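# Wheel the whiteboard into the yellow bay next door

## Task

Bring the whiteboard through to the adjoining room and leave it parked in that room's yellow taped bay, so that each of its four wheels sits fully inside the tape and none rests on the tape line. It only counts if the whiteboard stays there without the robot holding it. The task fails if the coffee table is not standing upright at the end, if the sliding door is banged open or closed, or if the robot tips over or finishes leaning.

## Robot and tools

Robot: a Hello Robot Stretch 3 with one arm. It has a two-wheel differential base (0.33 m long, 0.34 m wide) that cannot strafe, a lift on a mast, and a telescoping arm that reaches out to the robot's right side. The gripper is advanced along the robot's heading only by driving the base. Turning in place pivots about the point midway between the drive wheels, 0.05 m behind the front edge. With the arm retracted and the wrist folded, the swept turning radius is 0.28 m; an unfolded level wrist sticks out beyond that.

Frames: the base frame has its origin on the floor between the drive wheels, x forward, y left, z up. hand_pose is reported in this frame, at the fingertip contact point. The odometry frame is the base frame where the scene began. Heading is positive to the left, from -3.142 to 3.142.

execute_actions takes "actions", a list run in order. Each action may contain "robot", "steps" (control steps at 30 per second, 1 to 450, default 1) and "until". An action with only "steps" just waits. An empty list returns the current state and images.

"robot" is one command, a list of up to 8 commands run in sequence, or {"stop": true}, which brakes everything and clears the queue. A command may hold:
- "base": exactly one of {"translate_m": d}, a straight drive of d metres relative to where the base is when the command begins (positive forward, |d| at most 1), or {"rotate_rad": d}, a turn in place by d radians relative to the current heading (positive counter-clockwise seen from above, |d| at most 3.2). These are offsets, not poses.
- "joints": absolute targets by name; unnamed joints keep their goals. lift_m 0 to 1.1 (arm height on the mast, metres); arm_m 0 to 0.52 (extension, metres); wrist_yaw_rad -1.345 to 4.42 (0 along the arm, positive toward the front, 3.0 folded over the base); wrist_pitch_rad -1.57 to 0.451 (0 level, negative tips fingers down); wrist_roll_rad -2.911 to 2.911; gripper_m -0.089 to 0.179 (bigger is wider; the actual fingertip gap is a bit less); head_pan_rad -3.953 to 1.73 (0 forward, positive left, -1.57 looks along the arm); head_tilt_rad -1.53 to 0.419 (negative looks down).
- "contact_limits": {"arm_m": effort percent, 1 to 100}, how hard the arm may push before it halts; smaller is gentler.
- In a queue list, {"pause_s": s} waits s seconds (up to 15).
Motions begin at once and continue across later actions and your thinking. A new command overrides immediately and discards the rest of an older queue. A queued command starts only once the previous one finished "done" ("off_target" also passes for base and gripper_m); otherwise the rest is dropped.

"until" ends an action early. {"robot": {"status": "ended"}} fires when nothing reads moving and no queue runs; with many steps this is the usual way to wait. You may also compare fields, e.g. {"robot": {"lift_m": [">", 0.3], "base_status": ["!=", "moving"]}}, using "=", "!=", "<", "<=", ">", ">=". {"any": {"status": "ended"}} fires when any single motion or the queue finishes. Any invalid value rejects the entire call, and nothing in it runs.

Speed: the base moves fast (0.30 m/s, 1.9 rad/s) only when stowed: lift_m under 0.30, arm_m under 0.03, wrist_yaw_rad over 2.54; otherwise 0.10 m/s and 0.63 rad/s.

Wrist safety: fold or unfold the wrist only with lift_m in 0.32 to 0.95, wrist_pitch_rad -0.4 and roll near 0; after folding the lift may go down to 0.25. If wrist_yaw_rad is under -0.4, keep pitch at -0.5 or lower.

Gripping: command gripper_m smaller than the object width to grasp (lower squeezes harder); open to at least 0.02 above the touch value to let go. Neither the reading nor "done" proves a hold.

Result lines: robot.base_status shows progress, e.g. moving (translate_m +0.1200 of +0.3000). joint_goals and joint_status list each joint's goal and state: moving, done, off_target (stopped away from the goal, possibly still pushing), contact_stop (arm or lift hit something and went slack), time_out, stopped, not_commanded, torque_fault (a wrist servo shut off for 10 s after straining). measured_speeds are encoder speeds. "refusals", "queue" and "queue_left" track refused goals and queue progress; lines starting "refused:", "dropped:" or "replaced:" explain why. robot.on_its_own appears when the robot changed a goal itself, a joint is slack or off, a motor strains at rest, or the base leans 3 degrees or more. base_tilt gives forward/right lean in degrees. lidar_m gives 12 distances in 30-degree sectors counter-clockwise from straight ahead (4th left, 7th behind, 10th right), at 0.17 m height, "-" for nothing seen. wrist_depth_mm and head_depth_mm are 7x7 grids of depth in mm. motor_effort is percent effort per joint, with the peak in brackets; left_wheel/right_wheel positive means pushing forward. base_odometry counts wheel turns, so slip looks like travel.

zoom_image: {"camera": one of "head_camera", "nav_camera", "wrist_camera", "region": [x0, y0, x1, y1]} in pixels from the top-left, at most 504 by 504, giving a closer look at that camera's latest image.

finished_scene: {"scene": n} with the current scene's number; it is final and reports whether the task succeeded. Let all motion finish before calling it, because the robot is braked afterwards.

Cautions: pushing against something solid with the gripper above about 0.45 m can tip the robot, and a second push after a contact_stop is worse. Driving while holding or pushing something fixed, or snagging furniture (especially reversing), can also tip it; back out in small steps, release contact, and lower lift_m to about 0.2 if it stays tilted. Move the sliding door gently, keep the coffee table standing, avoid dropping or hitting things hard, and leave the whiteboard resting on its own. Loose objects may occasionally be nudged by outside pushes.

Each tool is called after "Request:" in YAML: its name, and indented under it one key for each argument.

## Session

Request:
execute_actions:
  actions:
    - {"robot":{"joints":{"head_tilt_rad":-0.5,"lift_m":0.27}},"steps":450,"until":{"robot":{"status":"ended"}}}

Scene clock: 2.10 s.
robot.base_odometry: x=+0.000 y=+0.000 heading=+0.000 (m, m, rad; robot's odometry frame)
robot.turned_by_wheels: +0.000 (rad since the last result)
robot.turned_by_imu: +0.000 (rad since the last result)
robot.base_tilt: forward=+0.0 right=-2.9 (deg)
robot.lidar_m: 1.60 1.50 1.04 0.72 0.68 0.69 0.89 1.21 1.23 1.45 1.43 1.25
robot.head_depth_mm: 1925 2099 2268 2284 1717 1529 1296 / 1806 1984 2230 2380 1889 1508 1284 / 1660 1834 2027 2240 1879 1532 1294 / 1552 1691 1891 2062 1902 1541 1293 / 1462 1587 1740 1908 1900 1545 1299 / 1386 1490 1622 1771 1865 1555 1293 / 1310 1405 1522 1645 1799 1550 1303
robot.base_status: not_commanded
robot.joint_positions: lift_m=+0.270 arm_m=-0.002 wrist_yaw_rad=+3.092 wrist_pitch_rad=-0.522 wrist_roll_rad=+0.012 gripper_m=+0.037 head_pan_rad=+0.016 head_tilt_rad=-0.493
robot.joint_goals: lift_m=+0.270 arm_m=-0.002 wrist_yaw_rad=+3.092 wrist_pitch_rad=-0.522 wrist_roll_rad=+0.012 gripper_m=+0.037 head_pan_rad=+0.016 head_tilt_rad=-0.500
robot.joint_status: lift_m=done arm_m=not_commanded wrist_yaw_rad=not_commanded wrist_pitch_rad=not_commanded wrist_roll_rad=not_commanded gripper_m=not_commanded head_pan_rad=not_commanded head_tilt_rad=done
robot.measured_speeds: translate_m=+0.000 rotate_rad=+0.000 lift_m=+0.000 arm_m=+0.000 wrist_yaw_rad=+0.000 wrist_pitch_rad=+0.000 wrist_roll_rad=+0.000 head_pan_rad=+0.000 head_tilt_rad=+0.000
robot: refusals=0 queue=done queue_left=0
robot.motor_effort: left_wheel=+0(0) right_wheel=+0(0) lift_m=+16(23) arm_m=+1(0) wrist_yaw_rad=+0(0) wrist_pitch_rad=+8(8) wrist_roll_rad=+0(0) gripper_m=+0(0) head_pan_rad=+0(0) head_tilt_rad=-3(31) (%)
robot.hand_pose: x=-0.0107 y=+0.0667 z=+0.2606 quat_wxyz=(+0.201, +0.691, +0.164, +0.675) (m; robot's base frame)
robot.wrist_depth_mm: 501 544 742 836 - - - / 540 603 796 936 - - - / 566 646 800 779 801 793 809 / 588 618 - 627 630 636 645 / 514 511 - 546 522 521 523 / 451 - - - 458 447 442 / - - - - 377 388 384
pictures: head_camera (sideways: a quarter turn clockwise sets it upright), nav_camera (sideways: a quarter turn counterclockwise sets it upright), wrist_camera
Images, in order (width x height): head_camera 896x504, nav_camera 672x504, wrist_camera 644x364.

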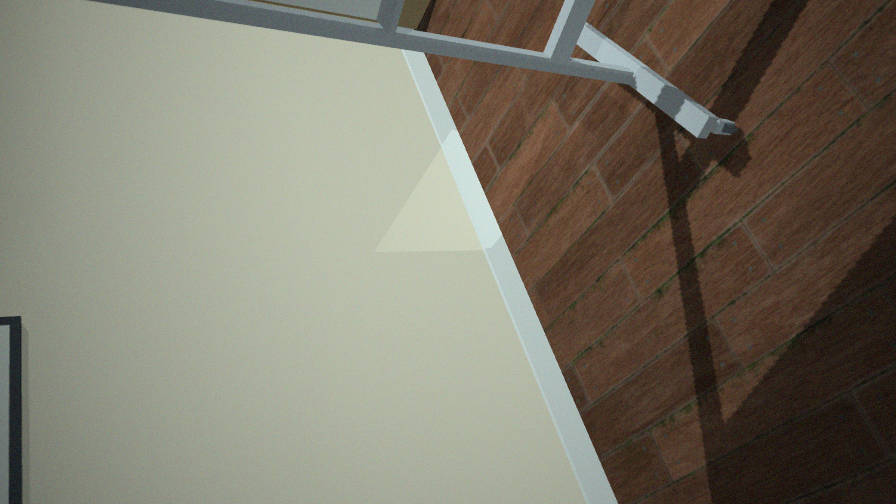

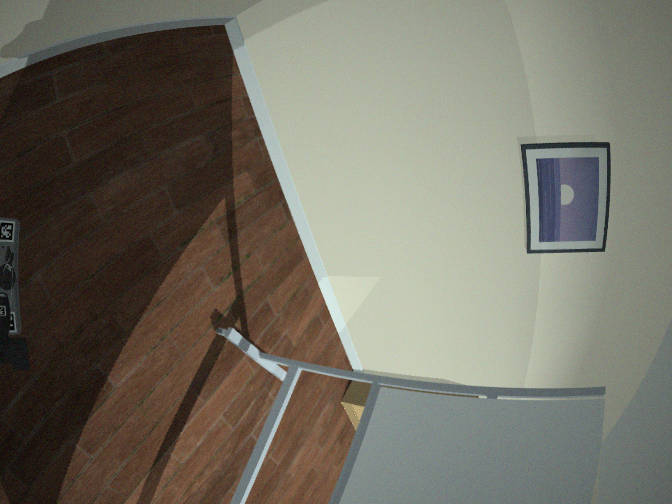

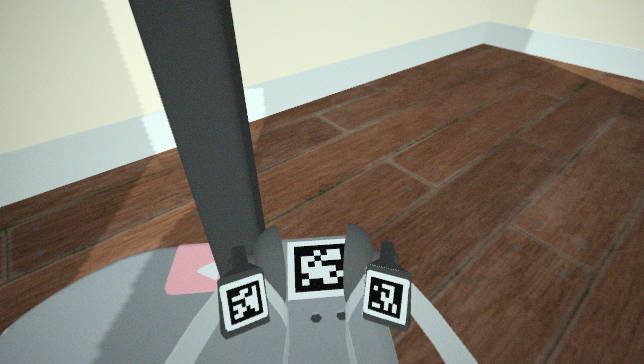

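Request:
execute_actions:
  actions:
    - {"robot":[{"base":{"rotate_rad":-2.53},"joints":{"head_pan_rad":0,"head_tilt_rad":-0.6}},{"base":{"translate_m":0.76}},{"base":{"rotate_rad":1.57}},{"base":{"translate_m":0.4}}],"steps":450,"until":{"robot":{"status":"ended"}}}

Scene clock: 15.17 s.
robot.base_odometry: x=-0.393 y=-0.764 heading=-0.960 (m, m, rad; robot's odometry frame)
robot.turned_by_wheels: -0.960 (rad since the last result)
robot.turned_by_imu: -0.956 (rad since the last result)
robot.base_tilt: forward=+0.0 right=-3.0 (deg)
robot.lidar_m: 1.55 1.00 1.61 2.25 1.52 1.11 1.07 0.64 0.47 0.46 0.47 0.65
robot.head_depth_mm: 1165 1180 1200 1214 1232 1332 1219 / 1999 2019 1766 1805 1669 1428 1217 / 2316 2580 2765 2156 1716 1435 1227 / 2297 2563 2747 2127 1721 1420 1232 / 2336 2548 2754 2140 1709 1426 1230 / 2305 2570 2713 2168 1628 1389 1231 / 2266 2481 1025 2094 1635 1438 1236
robot.base_status: done (translate_m +0.4000 of +0.4000)
robot.joint_positions: lift_m=+0.270 arm_m=-0.002 wrist_yaw_rad=+3.092 wrist_pitch_rad=-0.522 wrist_roll_rad=+0.012 gripper_m=+0.037 head_pan_rad=+0.007 head_tilt_rad=-0.594
robot.joint_goals: lift_m=+0.270 arm_m=-0.002 wrist_yaw_rad=+3.092 wrist_pitch_rad=-0.522 wrist_roll_rad=+0.012 gripper_m=+0.037 head_pan_rad=+0.000 head_tilt_rad=-0.600
robot.joint_status: lift_m=done arm_m=not_commanded wrist_yaw_rad=not_commanded wrist_pitch_rad=not_commanded wrist_roll_rad=not_commanded gripper_m=not_commanded head_pan_rad=done head_tilt_rad=done
robot.measured_speeds: translate_m=+0.000 rotate_rad=+0.000 lift_m=+0.000 arm_m=+0.000 wrist_yaw_rad=+0.000 wrist_pitch_rad=+0.000 wrist_roll_rad=+0.000 head_pan_rad=+0.000 head_tilt_rad=+0.000
robot: refusals=0 queue=done queue_left=0
robot.motor_effort: left_wheel=-3(13) right_wheel=+2(7) lift_m=+17(17) arm_m=+1(0) wrist_yaw_rad=+0(0) wrist_pitch_rad=+8(8) wrist_roll_rad=+0(0) gripper_m=+0(0) head_pan_rad=-4(7) head_tilt_rad=-3(13) (%)
robot.hand_pose: x=-0.0107 y=+0.0666 z=+0.2606 quat_wxyz=(+0.201, +0.691, +0.164, +0.675) (m; robot's base frame)
robot.wrist_depth_mm: - - - - - - - / - - - - - - - / 789 795 788 810 799 802 790 / 630 620 - 634 631 634 632 / 515 524 - 539 532 526 527 / 450 - - - 460 442 441 / - - - - 376 388 387
pictures: head_camera (sideways: a quarter turn clockwise sets it upright), nav_camera (sideways: a quarter turn counterclockwise sets it upright), wrist_camera
Images, in order (width x height): head_camera 896x504, nav_camera 672x504, wrist_camera 644x364.

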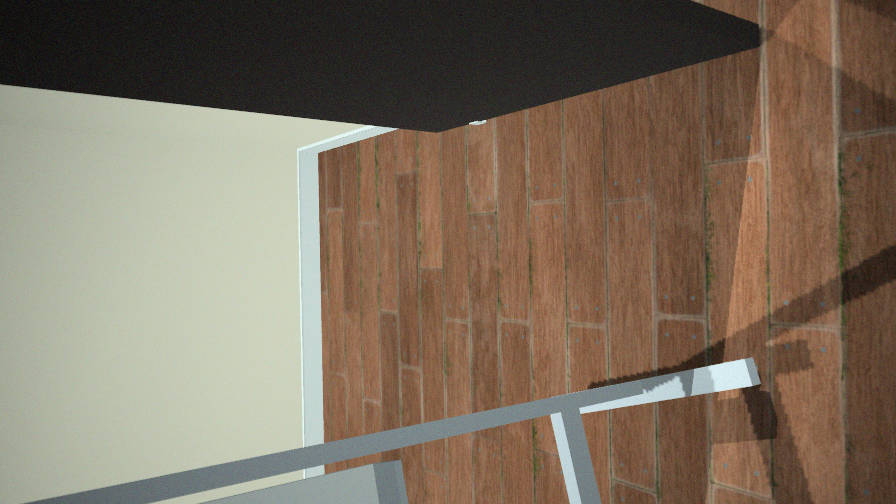

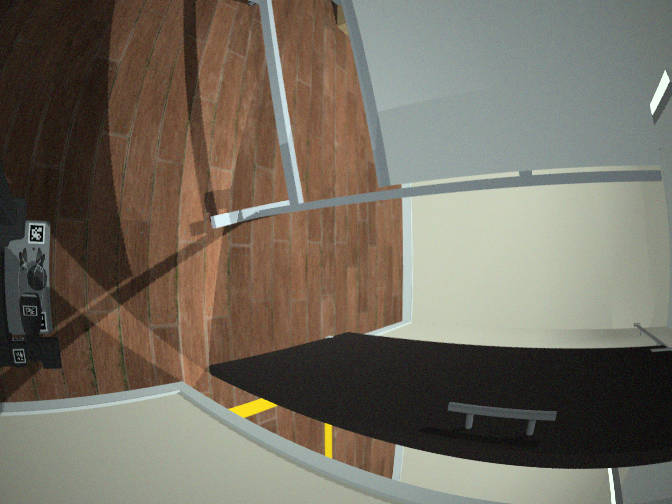

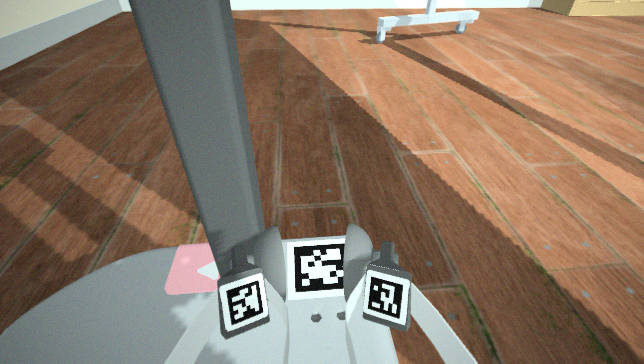

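Request:
execute_actions:
  actions:
    - {"robot":[{"base":{"rotate_rad":-0.12}},{"base":{"translate_m":0.4}},{"base":{"rotate_rad":0.12},"joints":{"lift_m":0.36,"wrist_pitch_rad":-0.4,"gripper_m":0.0}},{"joints":{"wrist_yaw_rad":1.2,"head_pan_rad":-0.8,"head_tilt_rad":-0.9}},{"joints":{"wrist_yaw_rad":0,"wrist_pitch_rad":-0.9},"base":{"translate_m":0.27}}],"steps":450,"until":{"robot":{"status":"ended"}}}

Scene clock: 27.00 s.
robot.base_odometry: x=-0.049 y=-1.338 heading=-0.960 (m, m, rad; robot's odometry frame)
robot.turned_by_wheels: +0.000 (rad since the last result)
robot.turned_by_imu: -0.002 (rad since the last result)
robot.base_tilt: forward=+0.0 right=-2.9 (deg)
robot.lidar_m: 1.64 0.45 0.43 1.54 2.39 1.80 1.58 0.58 0.41 0.36 0.36 0.50
robot.head_depth_mm: 320 341 420 493 634 1244 1098 / 349 331 456 556 690 1002 1152 / 380 439 520 637 821 1153 1130 / 416 489 590 742 1017 1219 1121 / 461 551 682 897 1317 1249 1122 / 514 629 807 1125 1378 1243 1121 / 581 732 992 1496 1400 1243 1119
robot.base_status: done (translate_m +0.2700 of +0.2700)
robot.joint_positions: lift_m=+0.360 arm_m=-0.002 wrist_yaw_rad=+0.003 wrist_pitch_rad=-0.907 wrist_roll_rad=+0.012 gripper_m=+0.000 head_pan_rad=-0.793 head_tilt_rad=-0.889
robot.joint_goals: lift_m=+0.360 arm_m=-0.002 wrist_yaw_rad=+0.000 wrist_pitch_rad=-0.900 wrist_roll_rad=+0.012 gripper_m=+0.000 head_pan_rad=-0.800 head_tilt_rad=-0.900
robot.joint_status: lift_m=done arm_m=not_commanded wrist_yaw_rad=done wrist_pitch_rad=done wrist_roll_rad=not_commanded gripper_m=done head_pan_rad=done head_tilt_rad=done
robot.measured_speeds: translate_m=+0.000 rotate_rad=+0.000 lift_m=+0.000 arm_m=+0.000 wrist_yaw_rad=+0.000 wrist_pitch_rad=+0.000 wrist_roll_rad=+0.000 head_pan_rad=+0.000 head_tilt_rad=+0.000
robot: refusals=0 queue=done queue_left=0
robot.motor_effort: left_wheel=-4(13) right_wheel=+3(5) lift_m=+34(36) arm_m=+0(0) wrist_yaw_rad=-2(3) wrist_pitch_rad=+4(13) wrist_roll_rad=+0(0) gripper_m=-2(78) head_pan_rad=-4(44) head_tilt_rad=-5(28) (%)
robot.hand_pose: x=-0.0212 y=-0.2822 z=+0.2816 quat_wxyz=(+0.632, +0.309, -0.639, -0.311) (m; robot's base frame)
robot.wrist_depth_mm: 121 163 705 697 185 188 196 / 139 163 618 615 215 230 233 / 168 179 558 551 263 287 289 / 216 220 490 498 359 375 380 / 304 309 375 475 448 456 467 / 409 413 423 - 430 434 435 / 385 392 391 393 397 400 403
pictures: head_camera (sideways: a quarter turn clockwise sets it upright), nav_camera (sideways: a quarter turn counterclockwise sets it upright), wrist_camera
Images, in order (width x height): head_camera 896x504, nav_camera 672x504, wrist_camera 644x364.

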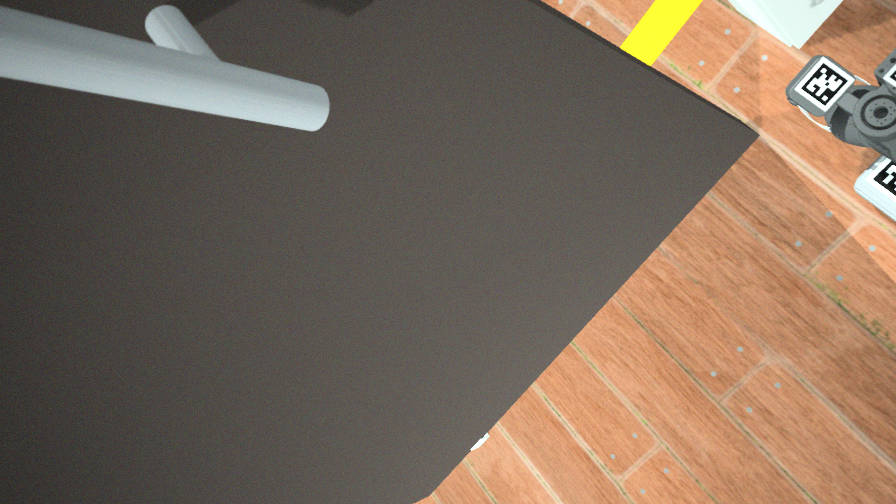

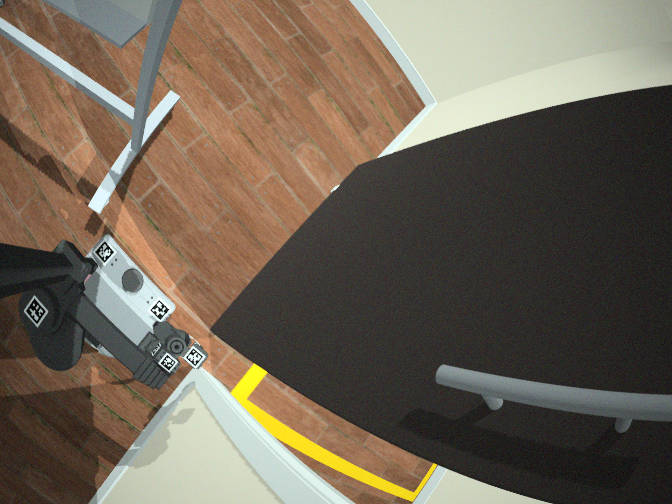

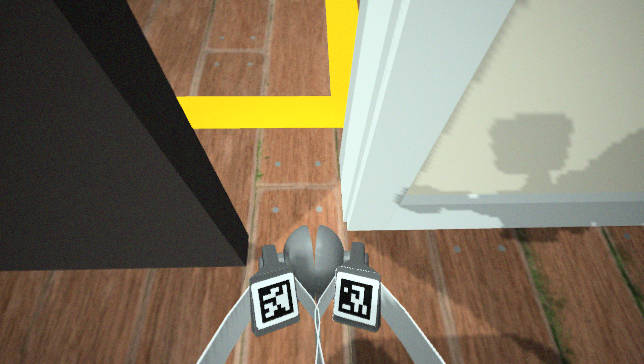

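Request:
execute_actions:
  actions:
    - {"robot":[{"base":{"translate_m":0.02}},{"joints":{"wrist_pitch_rad":0,"arm_m":0.04}},{"base":{"translate_m":0.8},"joints":{"head_pan_rad":-1.6,"head_tilt_rad":-0.7}}],"steps":450,"until":{"robot":{"status":"ended"}}}

Scene clock: 39.23 s.
robot.base_odometry: x=+0.420 y=-2.010 heading=-0.961 (m, m, rad; robot's odometry frame)
robot.turned_by_wheels: -0.001 (rad since the last result)
robot.turned_by_imu: -0.504 (rad since the last result)
robot.base_tilt: forward=-0.1 right=-2.8 (deg)
robot.lidar_m: 0.35 1.29 1.34 1.87 2.40 0.58 2.54 1.10 0.85 0.25 0.24 0.25
robot.head_depth_mm: 2787 2427 2335 1876 1563 1331 1171 / 2798 2696 2352 1864 1564 1343 1164 / - - 302 362 465 1275 1200 / - - - - 382 498 671 / - - - 288 352 439 574 / - - - 289 324 392 495 / - - - - 301 354 436
robot.base_status: done (translate_m +0.7999 of +0.8000)
robot.joint_positions: lift_m=+0.360 arm_m=+0.040 wrist_yaw_rad=-0.513 wrist_pitch_rad=-0.019 wrist_roll_rad=+0.011 gripper_m=+0.000 head_pan_rad=-1.593 head_tilt_rad=-0.704
robot.joint_goals: lift_m=+0.360 arm_m=+0.040 wrist_yaw_rad=-0.437 wrist_pitch_rad=+0.000 wrist_roll_rad=+0.011 gripper_m=+0.000 head_pan_rad=-1.600 head_tilt_rad=-0.700
robot.joint_status: lift_m=done arm_m=done wrist_yaw_rad=done wrist_pitch_rad=done wrist_roll_rad=not_commanded gripper_m=done head_pan_rad=done head_tilt_rad=done
robot.measured_speeds: translate_m=+0.000 rotate_rad=+0.000 lift_m=+0.000 arm_m=+0.000 wrist_yaw_rad=+0.000 wrist_pitch_rad=+0.000 wrist_roll_rad=+0.000 head_pan_rad=+0.000 head_tilt_rad=+0.000
robot: refusals=0 queue=done queue_left=0
robot.on_its_own: wrist_yaw_rad is held at -0.437, not at your +0.000, by its stall guard, which is still easing; right_wheel is at rest, and its effort (+24) is outside its rest range (-18 to +18)
robot.motor_effort: left_wheel=-11(16) right_wheel=+24(29) lift_m=+33(34) arm_m=+4(4) wrist_yaw_rad=+45(53) wrist_pitch_rad=+11(16) wrist_roll_rad=+0(0) gripper_m=-4(7) head_pan_rad=-3(45) head_tilt_rad=+3(19) (%)
robot.hand_pose: x=-0.1470 y=-0.4073 z=+0.4693 quat_wxyz=(+0.679, -0.174, -0.689, -0.185) (m; robot's base frame)
robot.wrist_depth_mm: - - - - 568 - - / - - - - 587 - - / - - - - 607 - - / - - - - 624 - - / - - - - 631 - - / - - - - 649 - - / 829 830 812 767 701 804 810
pictures: head_camera (sideways: a quarter turn clockwise sets it upright), nav_camera (sideways: a quarter turn counterclockwise sets it upright), wrist_camera
Images, in order (width x height): head_camera 896x504, nav_camera 672x504, wrist_camera 644x364.

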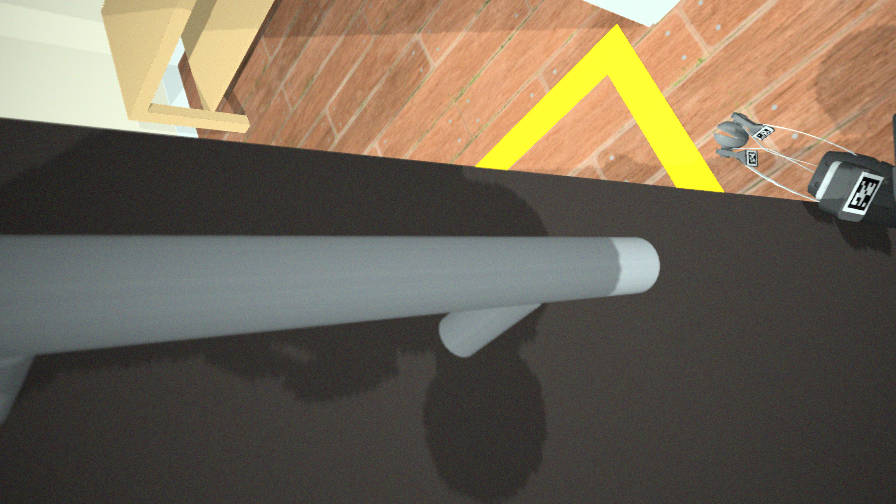

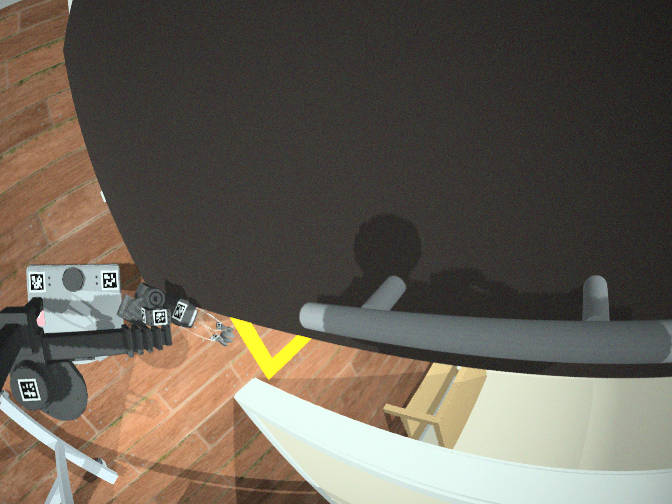

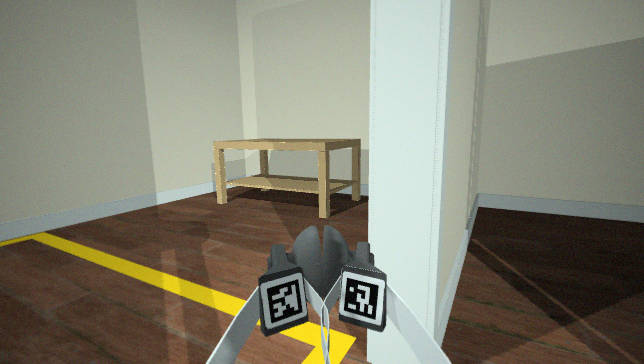

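Request:
execute_actions:
  actions:
    - {"robot":[{"base":{"translate_m":-0.1},"joints":{"arm_m":0,"wrist_pitch_rad":-1.2}},{"base":{"rotate_rad":0.5},"joints":{"wrist_yaw_rad":0}},{"base":{"translate_m":-0.36}},{"joints":{"wrist_pitch_rad":-0.4,"head_pan_rad":-0.8,"head_tilt_rad":-0.9}},{"joints":{"wrist_yaw_rad":3.0}}],"steps":450,"until":{"robot":{"status":"ended"}}}

Scene clock: 52.37 s.
robot.base_odometry: x=+0.041 y=-1.768 heading=-0.460 (m, m, rad; robot's odometry frame)
robot.turned_by_wheels: +0.501 (rad since the last result)
robot.turned_by_imu: +0.496 (rad since the last result)
robot.base_tilt: forward=+0.0 right=-3.0 (deg)
robot.lidar_m: 1.13 1.80 2.18 0.37 2.45 2.09 1.37 0.49 0.49 2.39 0.38 0.41
robot.head_depth_mm: 2413 2177 1822 1584 1390 1242 1115 / 2522 2172 1831 1577 1388 1234 1143 / 355 2026 1739 1540 1387 1238 1136 / 332 389 472 597 808 1179 1119 / 366 436 540 709 1032 1243 1118 / 386 443 634 882 1329 1241 1124 / 346 573 769 1156 1397 1245 1122
robot.base_status: done (translate_m -0.3600 of -0.3600)
robot.joint_positions: lift_m=+0.360 arm_m=+0.000 wrist_yaw_rad=+2.997 wrist_pitch_rad=-0.418 wrist_roll_rad=+0.011 gripper_m=+0.000 head_pan_rad=-0.807 head_tilt_rad=-0.888
robot.joint_goals: lift_m=+0.360 arm_m=+0.000 wrist_yaw_rad=+3.000 wrist_pitch_rad=-0.400 wrist_roll_rad=+0.011 gripper_m=+0.000 head_pan_rad=-0.800 head_tilt_rad=-0.900
robot.joint_status: lift_m=done arm_m=done wrist_yaw_rad=done wrist_pitch_rad=done wrist_roll_rad=not_commanded gripper_m=done head_pan_rad=done head_tilt_rad=done
robot.measured_speeds: translate_m=+0.000 rotate_rad=+0.000 lift_m=+0.000 arm_m=+0.000 wrist_yaw_rad=+0.000 wrist_pitch_rad=+0.000 wrist_roll_rad=+0.000 head_pan_rad=+0.000 head_tilt_rad=+0.000
robot: refusals=0 queue=done queue_left=0
robot.motor_effort: left_wheel=-3(11) right_wheel=+3(25) lift_m=+33(33) arm_m=-2(2) wrist_yaw_rad=+1(45) wrist_pitch_rad=+10(11) wrist_roll_rad=+1(0) gripper_m=-2(4) head_pan_rad=+4(45) head_tilt_rad=-5(21) (%)
robot.hand_pose: x=+0.0110 y=+0.0768 z=+0.3723 quat_wxyz=(+0.197, +0.704, +0.096, +0.676) (m; robot's base frame)
robot.wrist_depth_mm: - - - - - - - / - - - - - - - / - - - - - - - / 923 915 914 857 904 914 943 / 719 726 727 611 694 738 710 / 605 578 - - 605 605 595 / 506 514 - 524 513 515 510
pictures: head_camera (sideways: a quarter turn clockwise sets it upright), nav_camera (sideways: a quarter turn counterclockwise sets it upright), wrist_camera
Images, in order (width x height): head_camera 896x504, nav_camera 672x504, wrist_camera 644x364.

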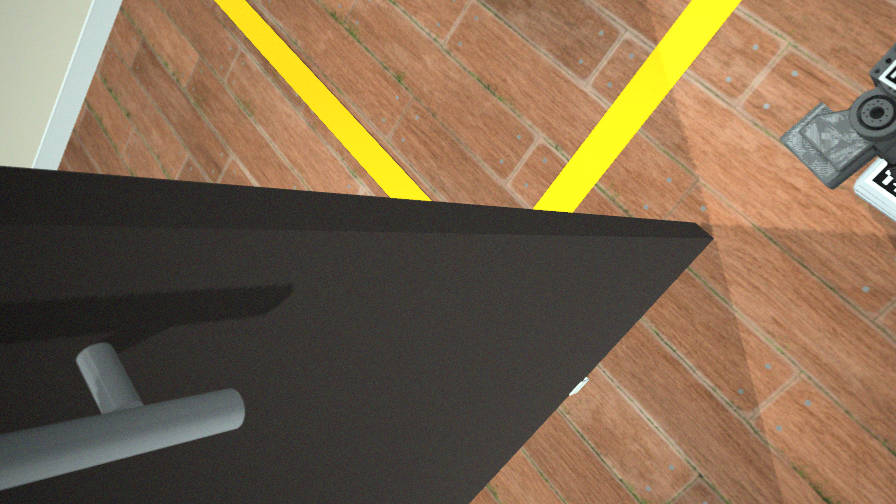

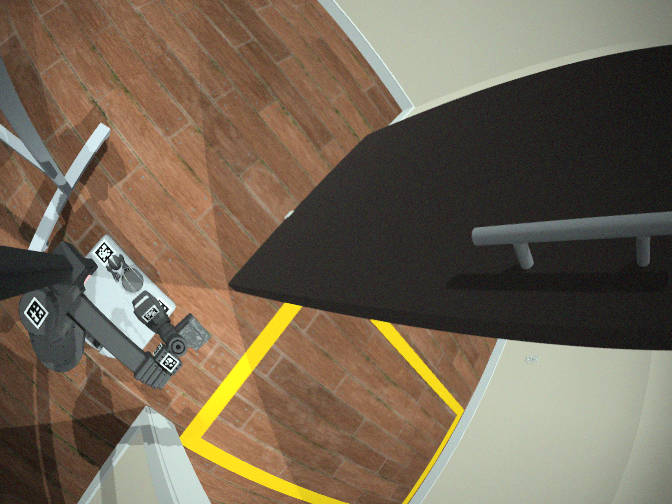

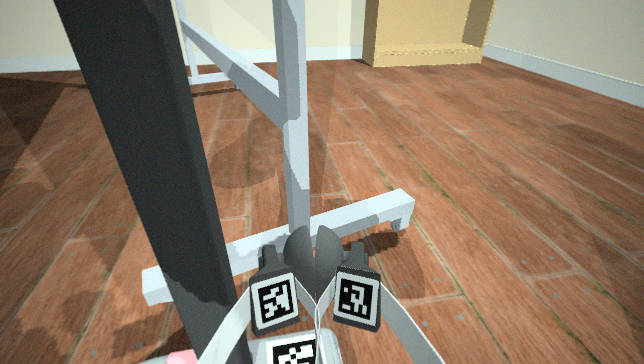

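Request:
execute_actions:
  actions:
    - {"robot":[{"base":{"rotate_rad":-1.57}},{"base":{"translate_m":0.3}},{"base":{"rotate_rad":1.58}},{"base":{"translate_m":0.45}}],"steps":450,"until":{"robot":{"status":"ended"}}}
    - {"steps":300,"until":{"robot":{"status":"ended"}}}

Scene clock: 69.37 s.
robot.base_odometry: x=+0.313 y=-2.233 heading=-0.450 (m, m, rad; robot's odometry frame)
robot.turned_by_wheels: +0.010 (rad since the last result)
robot.turned_by_imu: -0.024 (rad since the last result)
robot.base_tilt: forward=+0.0 right=-3.1 (deg)
robot.lidar_m: 1.34 1.33 1.80 2.38 2.74 2.56 0.79 1.94 2.18 2.08 1.87 0.21
robot.head_depth_mm: 2089 2122 1805 1557 1377 1228 1110 / 2219 2127 1811 1551 1385 1235 1131 / 2099 2127 1804 1560 1380 1229 1145 / 1852 2038 1799 1540 1353 1198 1099 / - - - 312 394 540 811 / - - - - 324 421 - / - - - - 292 365 -
robot.base_status: done (translate_m +0.4500 of +0.4500)
robot.joint_positions: lift_m=+0.360 arm_m=+0.000 wrist_yaw_rad=+2.999 wrist_pitch_rad=-0.417 wrist_roll_rad=+0.011 gripper_m=+0.000 head_pan_rad=-0.809 head_tilt_rad=-0.904
robot.joint_goals: lift_m=+0.360 arm_m=+0.000 wrist_yaw_rad=+3.000 wrist_pitch_rad=-0.400 wrist_roll_rad=+0.011 gripper_m=+0.000 head_pan_rad=-0.800 head_tilt_rad=-0.900
robot.joint_status: lift_m=done arm_m=done wrist_yaw_rad=done wrist_pitch_rad=done wrist_roll_rad=not_commanded gripper_m=done head_pan_rad=done head_tilt_rad=done
robot.measured_speeds: translate_m=+0.000 rotate_rad=+0.000 lift_m=+0.000 arm_m=+0.000 wrist_yaw_rad=+0.000 wrist_pitch_rad=+0.000 wrist_roll_rad=+0.000 head_pan_rad=+0.000 head_tilt_rad=+0.000
robot: refusals=0 queue=done queue_left=0
robot.motor_effort: left_wheel=+2(39) right_wheel=+2(24) lift_m=+32(33) arm_m=-2(3) wrist_yaw_rad=+1(2) wrist_pitch_rad=+9(10) wrist_roll_rad=+0(0) gripper_m=-2(2) head_pan_rad=+5(8) head_tilt_rad=+3(5) (%)
robot.hand_pose: x=+0.0106 y=+0.0770 z=+0.3726 quat_wxyz=(+0.196, +0.704, +0.096, +0.676) (m; robot's base frame)
robot.wrist_depth_mm: - - - - - - 53 / - - - - - - 54 / - - - - - - 55 / 835 834 939 922 911 899 56 / 727 725 732 760 739 81 57 / 599 599 - - 600 82 58 / 517 507 - 529 510 84 59
pictures: head_camera (sideways: a quarter turn clockwise sets it upright), nav_camera (sideways: a quarter turn counterclockwise sets it upright), wrist_camera
Images, in order (width x height): head_camera 896x504, nav_camera 672x504, wrist_camera 644x364.

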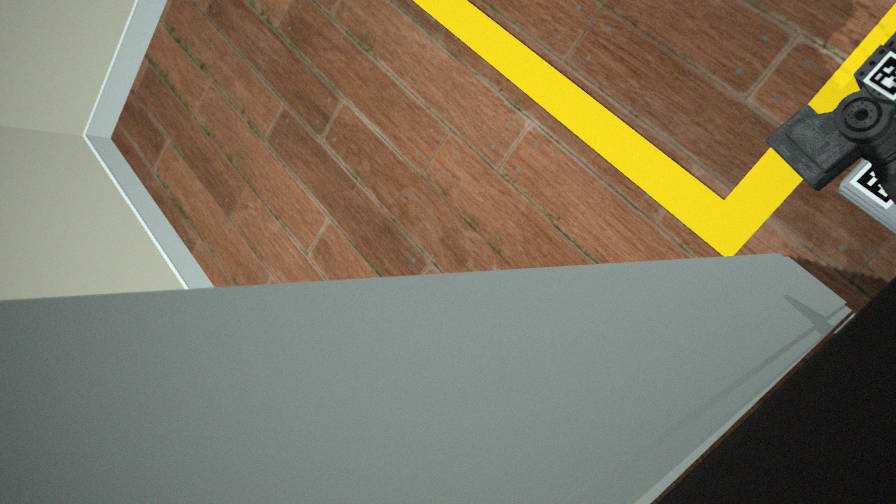

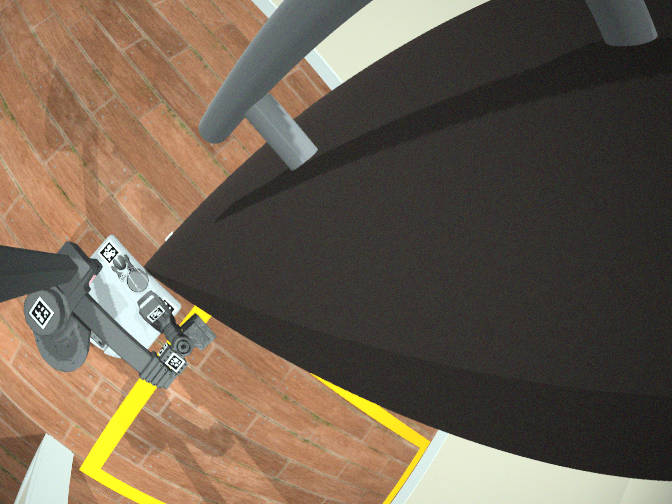

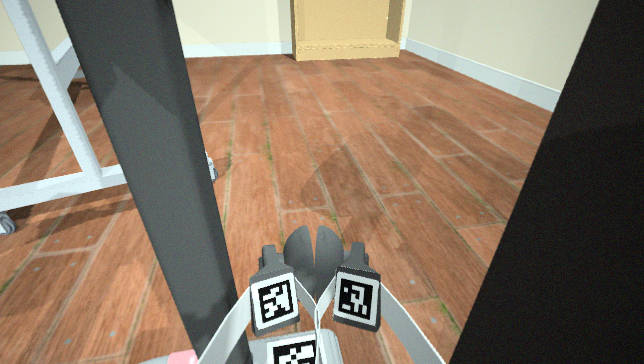

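Request:
execute_actions:
  actions:
    - {"robot":[{"base":{"translate_m":0.08}},{"base":{"translate_m":-0.22},"joints":{"lift_m":0.27}},{"base":{"rotate_rad":1.6}},{"base":{"translate_m":0.25}},{"base":{"rotate_rad":-0.9}},{"base":{"translate_m":0.3}},{"base":{"rotate_rad":0.9},"joints":{"head_pan_rad":0.6,"head_tilt_rad":-0.8}}],"steps":450,"until":{"robot":{"status":"ended"}}}
    - {"steps":300,"until":{"robot":{"status":"ended"}}}

Scene clock: 86.07 s.
robot.base_odometry: x=+0.579 y=-1.870 heading=+1.150 (m, m, rad; robot's odometry frame)
robot.turned_by_wheels: +1.600 (rad since the last result)
robot.turned_by_imu: +1.584 (rad since the last result)
robot.base_tilt: forward=-0.1 right=-2.9 (deg)
robot.lidar_m: 1.93 1.69 0.54 1.81 1.46 2.61 0.43 0.45 0.62 1.20 1.25 1.73
robot.head_depth_mm: 2014 2268 2044 1691 1444 1272 1134 / 2131 2380 2014 1692 1453 1272 1134 / 2218 2451 1976 1704 1449 1277 1141 / 1259 2447 1928 1698 1455 1274 1144 / 940 1072 2043 1637 1463 1278 1136 / 754 817 1934 1701 1380 1227 1138 / 629 673 722 1679 1382 1221 1147
robot.base_status: done (rotate_rad +0.8998 of +0.9000)
robot.joint_positions: lift_m=+0.270 arm_m=+0.000 wrist_yaw_rad=+2.999 wrist_pitch_rad=-0.417 wrist_roll_rad=+0.011 gripper_m=+0.000 head_pan_rad=+0.593 head_tilt_rad=-0.803
robot.joint_goals: lift_m=+0.270 arm_m=+0.000 wrist_yaw_rad=+3.000 wrist_pitch_rad=-0.400 wrist_roll_rad=+0.011 gripper_m=+0.000 head_pan_rad=+0.600 head_tilt_rad=-0.800
robot.joint_status: lift_m=done arm_m=done wrist_yaw_rad=done wrist_pitch_rad=done wrist_roll_rad=not_commanded gripper_m=done head_pan_rad=done head_tilt_rad=done
robot.measured_speeds: translate_m=+0.000 rotate_rad=+0.000 lift_m=+0.000 arm_m=+0.000 wrist_yaw_rad=+0.000 wrist_pitch_rad=+0.000 wrist_roll_rad=+0.000 head_pan_rad=+0.000 head_tilt_rad=+0.000
robot: refusals=0 queue=done queue_left=0
robot.motor_effort: left_wheel=-3(31) right_wheel=+2(15) lift_m=+17(32) arm_m=-1(2) wrist_yaw_rad=+0(0) wrist_pitch_rad=+9(10) wrist_roll_rad=+0(0) gripper_m=-2(2) head_pan_rad=+3(44) head_tilt_rad=+2(15) (%)
robot.hand_pose: x=+0.0106 y=+0.0770 z=+0.2834 quat_wxyz=(+0.196, +0.704, +0.096, +0.676) (m; robot's base frame)
robot.wrist_depth_mm: 747 - - - - 619 - / 812 - - - - - - / 900 - - 949 874 - - / 757 755 741 736 690 748 765 / 592 594 592 632 586 547 604 / 494 489 - - 497 491 488 / 430 - - - 420 416 416
pictures: head_camera (sideways: a quarter turn clockwise sets it upright), nav_camera (sideways: a quarter turn counterclockwise sets it upright), wrist_camera
Images, in order (width x height): head_camera 896x504, nav_camera 672x504, wrist_camera 644x364.

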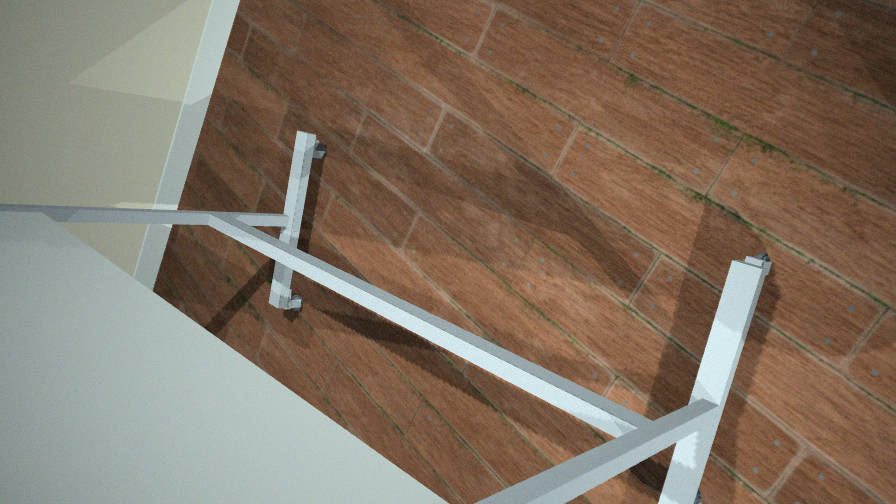

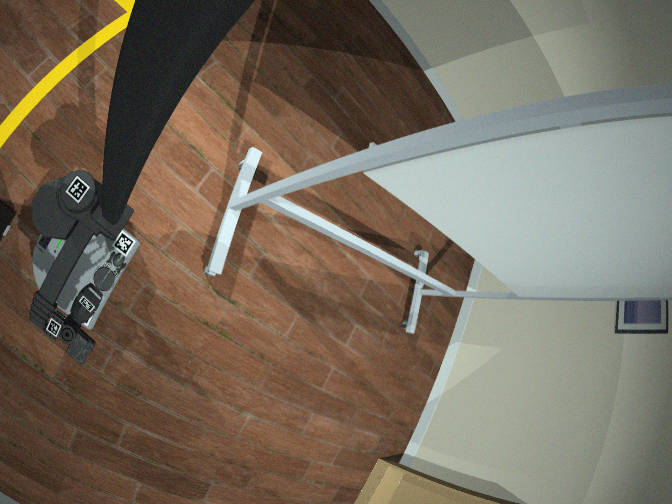

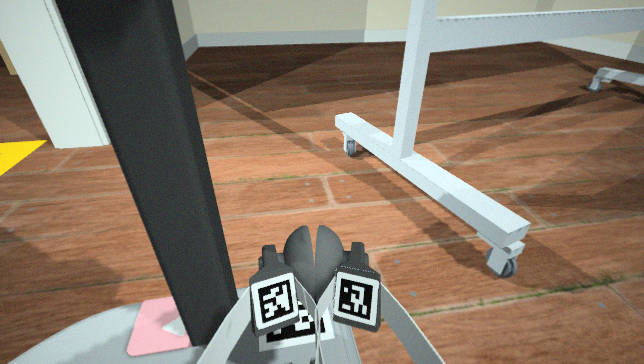

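Request:
execute_actions:
  actions:
    - {"robot":[{"base":{"translate_m":0.7}},{"base":{"rotate_rad":0.12}},{"base":{"translate_m":0.735}},{"base":{"rotate_rad":3.02},"joints":{"head_pan_rad":-1.57}},{"joints":{"lift_m":0.36}},{"joints":{"wrist_yaw_rad":0,"gripper_m":0.15}},{"joints":{"wrist_pitch_rad":0,"arm_m":0.25}}],"steps":450,"until":{"robot":{"status":"ended"}}}
    - {"steps":300,"until":{"robot":{"status":"ended"}}}

Scene clock: 105.73 s.
robot.base_odometry: x=+1.083 y=-0.529 heading=-1.993 (m, m, rad; robot's odometry frame)
robot.turned_by_wheels: +3.140 (rad since the last result)
robot.turned_by_imu: +3.114 (rad since the last result)
robot.base_tilt: forward=+0.1 right=-2.8 (deg)
robot.lidar_m: 1.86 1.82 1.36 1.31 1.04 0.59 0.80 0.83 1.16 0.73 2.54 1.22
robot.head_depth_mm: 2195 2412 2007 1682 1453 1278 1136 / 2219 2437 2016 1697 1459 1278 1153 / 674 2265 1918 1658 1461 1231 1137 / 627 722 1891 1692 1407 1258 1132 / 611 699 816 1718 1406 1278 1143 / 593 678 788 1710 1413 1283 1144 / 577 656 759 1713 1419 1285 1144
robot.base_status: done (rotate_rad +3.0198 of +3.0200)
robot.joint_positions: lift_m=+0.360 arm_m=+0.250 wrist_yaw_rad=+0.001 wrist_pitch_rad=-0.020 wrist_roll_rad=+0.011 gripper_m=+0.150 head_pan_rad=-1.563 head_tilt_rad=-0.803
robot.joint_goals: lift_m=+0.360 arm_m=+0.250 wrist_yaw_rad=+0.000 wrist_pitch_rad=+0.000 wrist_roll_rad=+0.011 gripper_m=+0.150 head_pan_rad=-1.570 head_tilt_rad=-0.800
robot.joint_status: lift_m=done arm_m=done wrist_yaw_rad=done wrist_pitch_rad=done wrist_roll_rad=not_commanded gripper_m=done head_pan_rad=done head_tilt_rad=done
robot.measured_speeds: translate_m=+0.000 rotate_rad=+0.000 lift_m=+0.000 arm_m=+0.000 wrist_yaw_rad=+0.000 wrist_pitch_rad=+0.000 wrist_roll_rad=+0.000 head_pan_rad=+0.000 head_tilt_rad=+0.000
robot: refusals=0 queue=done queue_left=0
robot.motor_effort: left_wheel=-3(12) right_wheel=+2(8) lift_m=+34(35) arm_m=+3(4) wrist_yaw_rad=-1(3) wrist_pitch_rad=+11(12) wrist_roll_rad=+0(0) gripper_m=+0(83) head_pan_rad=-3(46) head_tilt_rad=+2(1) (%)
robot.hand_pose: x=-0.0211 y=-0.6504 z=+0.4691 quat_wxyz=(+0.703, +0.008, -0.711, -0.007) (m; robot's base frame)
robot.wrist_depth_mm: - - - - - - 899 / - - - - - - 896 / - - - - - - 899 / - - - - - - 887 / - - - - - - 889 / - - - - - - 894 / 810 786 814 272 744 753 794
pictures: head_camera (sideways: a quarter turn clockwise sets it upright), nav_camera (sideways: a quarter turn counterclockwise sets it upright), wrist_camera
Images, in order (width x height): head_camera 896x504, nav_camera 672x504, wrist_camera 644x364.

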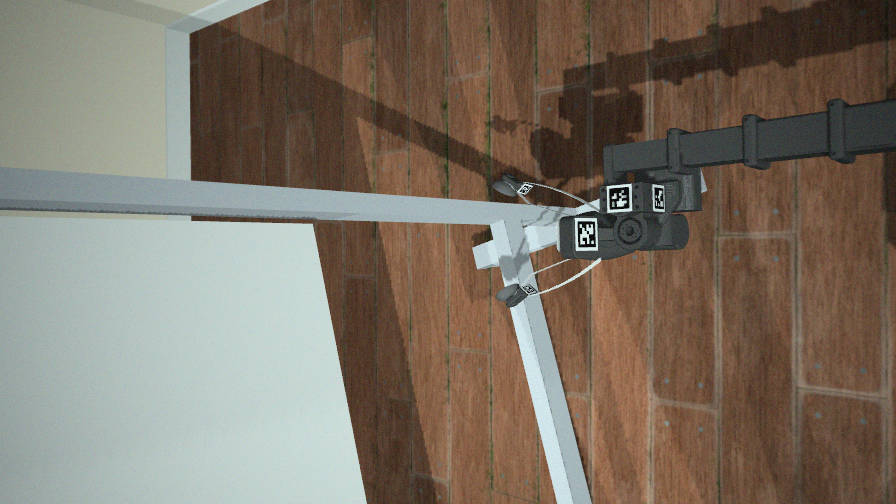

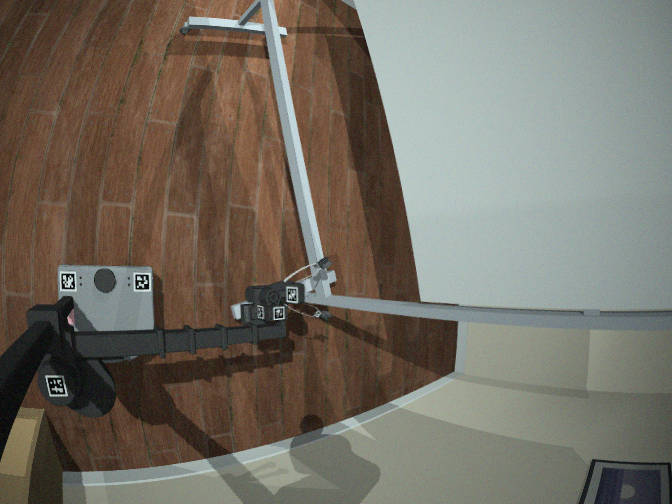

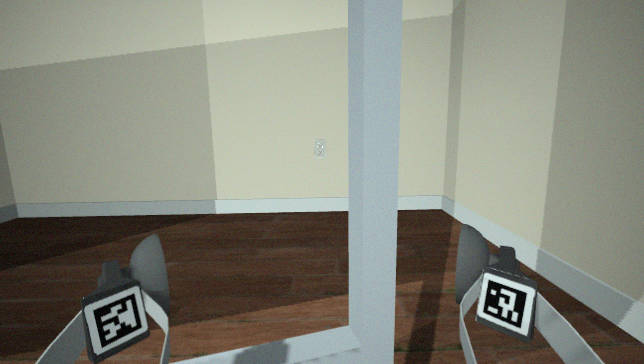

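Request:
execute_actions:
  actions:
    - {"robot":[{"base":{"translate_m":-0.045}},{"joints":{"arm_m":0.365}},{"joints":{"gripper_m":0.0}},{"joints":{"arm_m":0.08}},{"base":{"translate_m":0.3},"joints":{"head_pan_rad":-0.35,"head_tilt_rad":-0.7}}],"steps":450,"until":{"robot":{"status":"ended"}}}

Scene clock: 119.27 s.
robot.base_odometry: x=+0.978 y=-0.761 heading=-1.994 (m, m, rad; robot's odometry frame)
robot.turned_by_wheels: +0.000 (rad since the last result)
robot.turned_by_imu: -0.003 (rad since the last result)
robot.base_tilt: forward=+0.2 right=-2.9 (deg)
robot.lidar_m: 1.60 1.67 1.35 1.31 1.37 0.81 1.05 1.10 1.53 0.45 2.30 1.26
robot.head_depth_mm: 554 599 654 719 1545 1304 1147 / 635 694 768 1813 1551 1283 1167 / 741 824 945 1828 1491 1338 1174 / 889 1011 2243 1726 1558 1335 1173 / 1137 2857 2269 1827 1571 1336 1178 / 3262 3137 2370 1883 1573 1337 1178 / 3145 3182 2345 1888 1561 1342 1173
robot.base_status: done (translate_m +0.3000 of +0.3000)
robot.joint_positions: lift_m=+0.360 arm_m=+0.080 wrist_yaw_rad=-0.154 wrist_pitch_rad=-0.023 wrist_roll_rad=+0.011 gripper_m=+0.001 head_pan_rad=-0.357 head_tilt_rad=-0.704
robot.joint_goals: lift_m=+0.360 arm_m=+0.080 wrist_yaw_rad=-0.149 wrist_pitch_rad=+0.000 wrist_roll_rad=+0.011 gripper_m=+0.000 head_pan_rad=-0.350 head_tilt_rad=-0.700
robot.joint_status: lift_m=done arm_m=done wrist_yaw_rad=done wrist_pitch_rad=done wrist_roll_rad=not_commanded gripper_m=done head_pan_rad=done head_tilt_rad=done
robot.measured_speeds: translate_m=+0.000 rotate_rad=+0.000 lift_m=+0.000 arm_m=+0.000 wrist_yaw_rad=+0.000 wrist_pitch_rad=+0.000 wrist_roll_rad=+0.000 head_pan_rad=+0.000 head_tilt_rad=+0.000
robot: refusals=0 queue=done queue_left=0
robot.on_its_own: wrist_yaw_rad is held at -0.149, not at your +0.000, by its stall guard, which is not easing now
robot.motor_effort: left_wheel=-5(17) right_wheel=+5(26) lift_m=+34(34) arm_m=-2(5) wrist_yaw_rad=+3(52) wrist_pitch_rad=+13(13) wrist_roll_rad=+1(0) gripper_m=-14(91) head_pan_rad=+4(45) head_tilt_rad=+3(14) (%)
robot.hand_pose: x=-0.0607 y=-0.4778 z=+0.4683 quat_wxyz=(+0.701, -0.046, -0.709, -0.062) (m; robot's base frame)
robot.wrist_depth_mm: - - - 111 - - 958 / - - - 114 - - 986 / - - - 118 - - 998 / - - - 122 - - 997 / - - - 125 - - - / - - - 128 - - 970 / 812 816 777 133 777 808 776
pictures: head_camera (sideways: a quarter turn clockwise sets it upright), nav_camera (sideways: a quarter turn counterclockwise sets it upright), wrist_camera
Images, in order (width x height): head_camera 896x504, nav_camera 672x504, wrist_camera 644x364.

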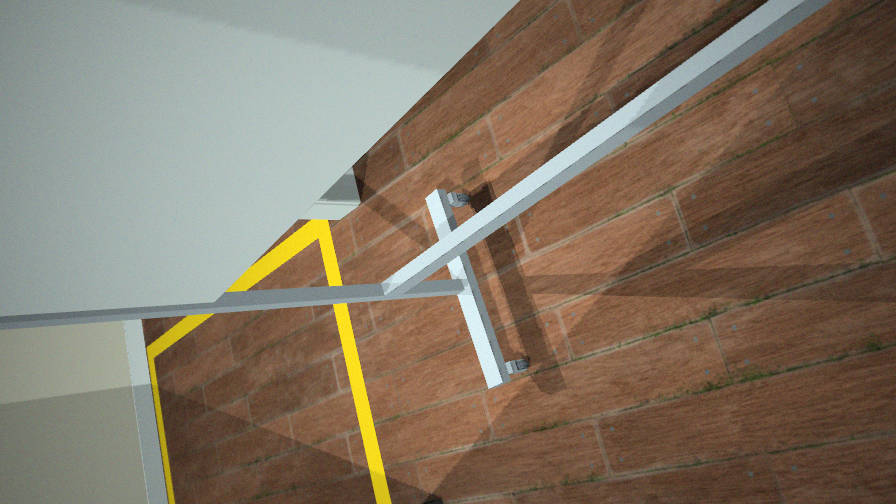

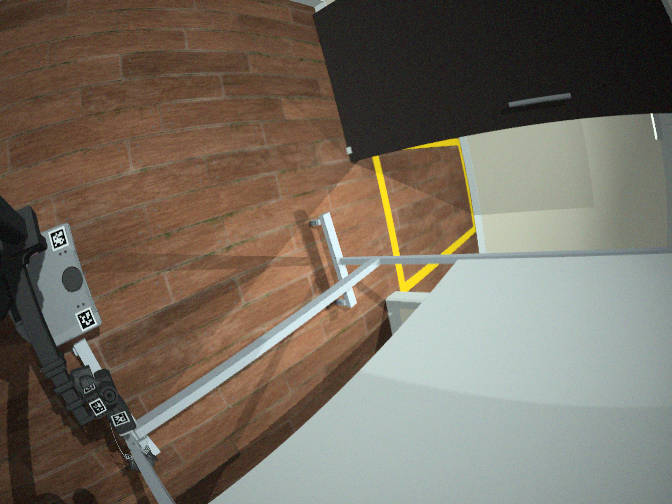

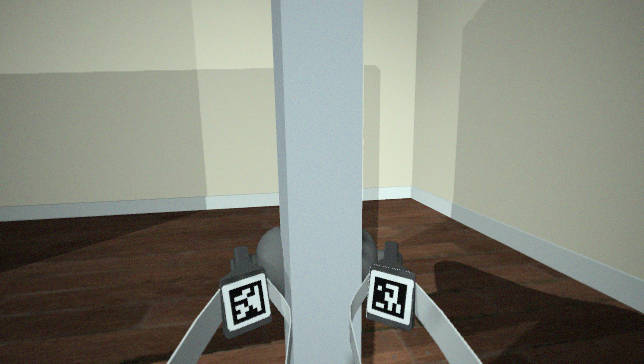

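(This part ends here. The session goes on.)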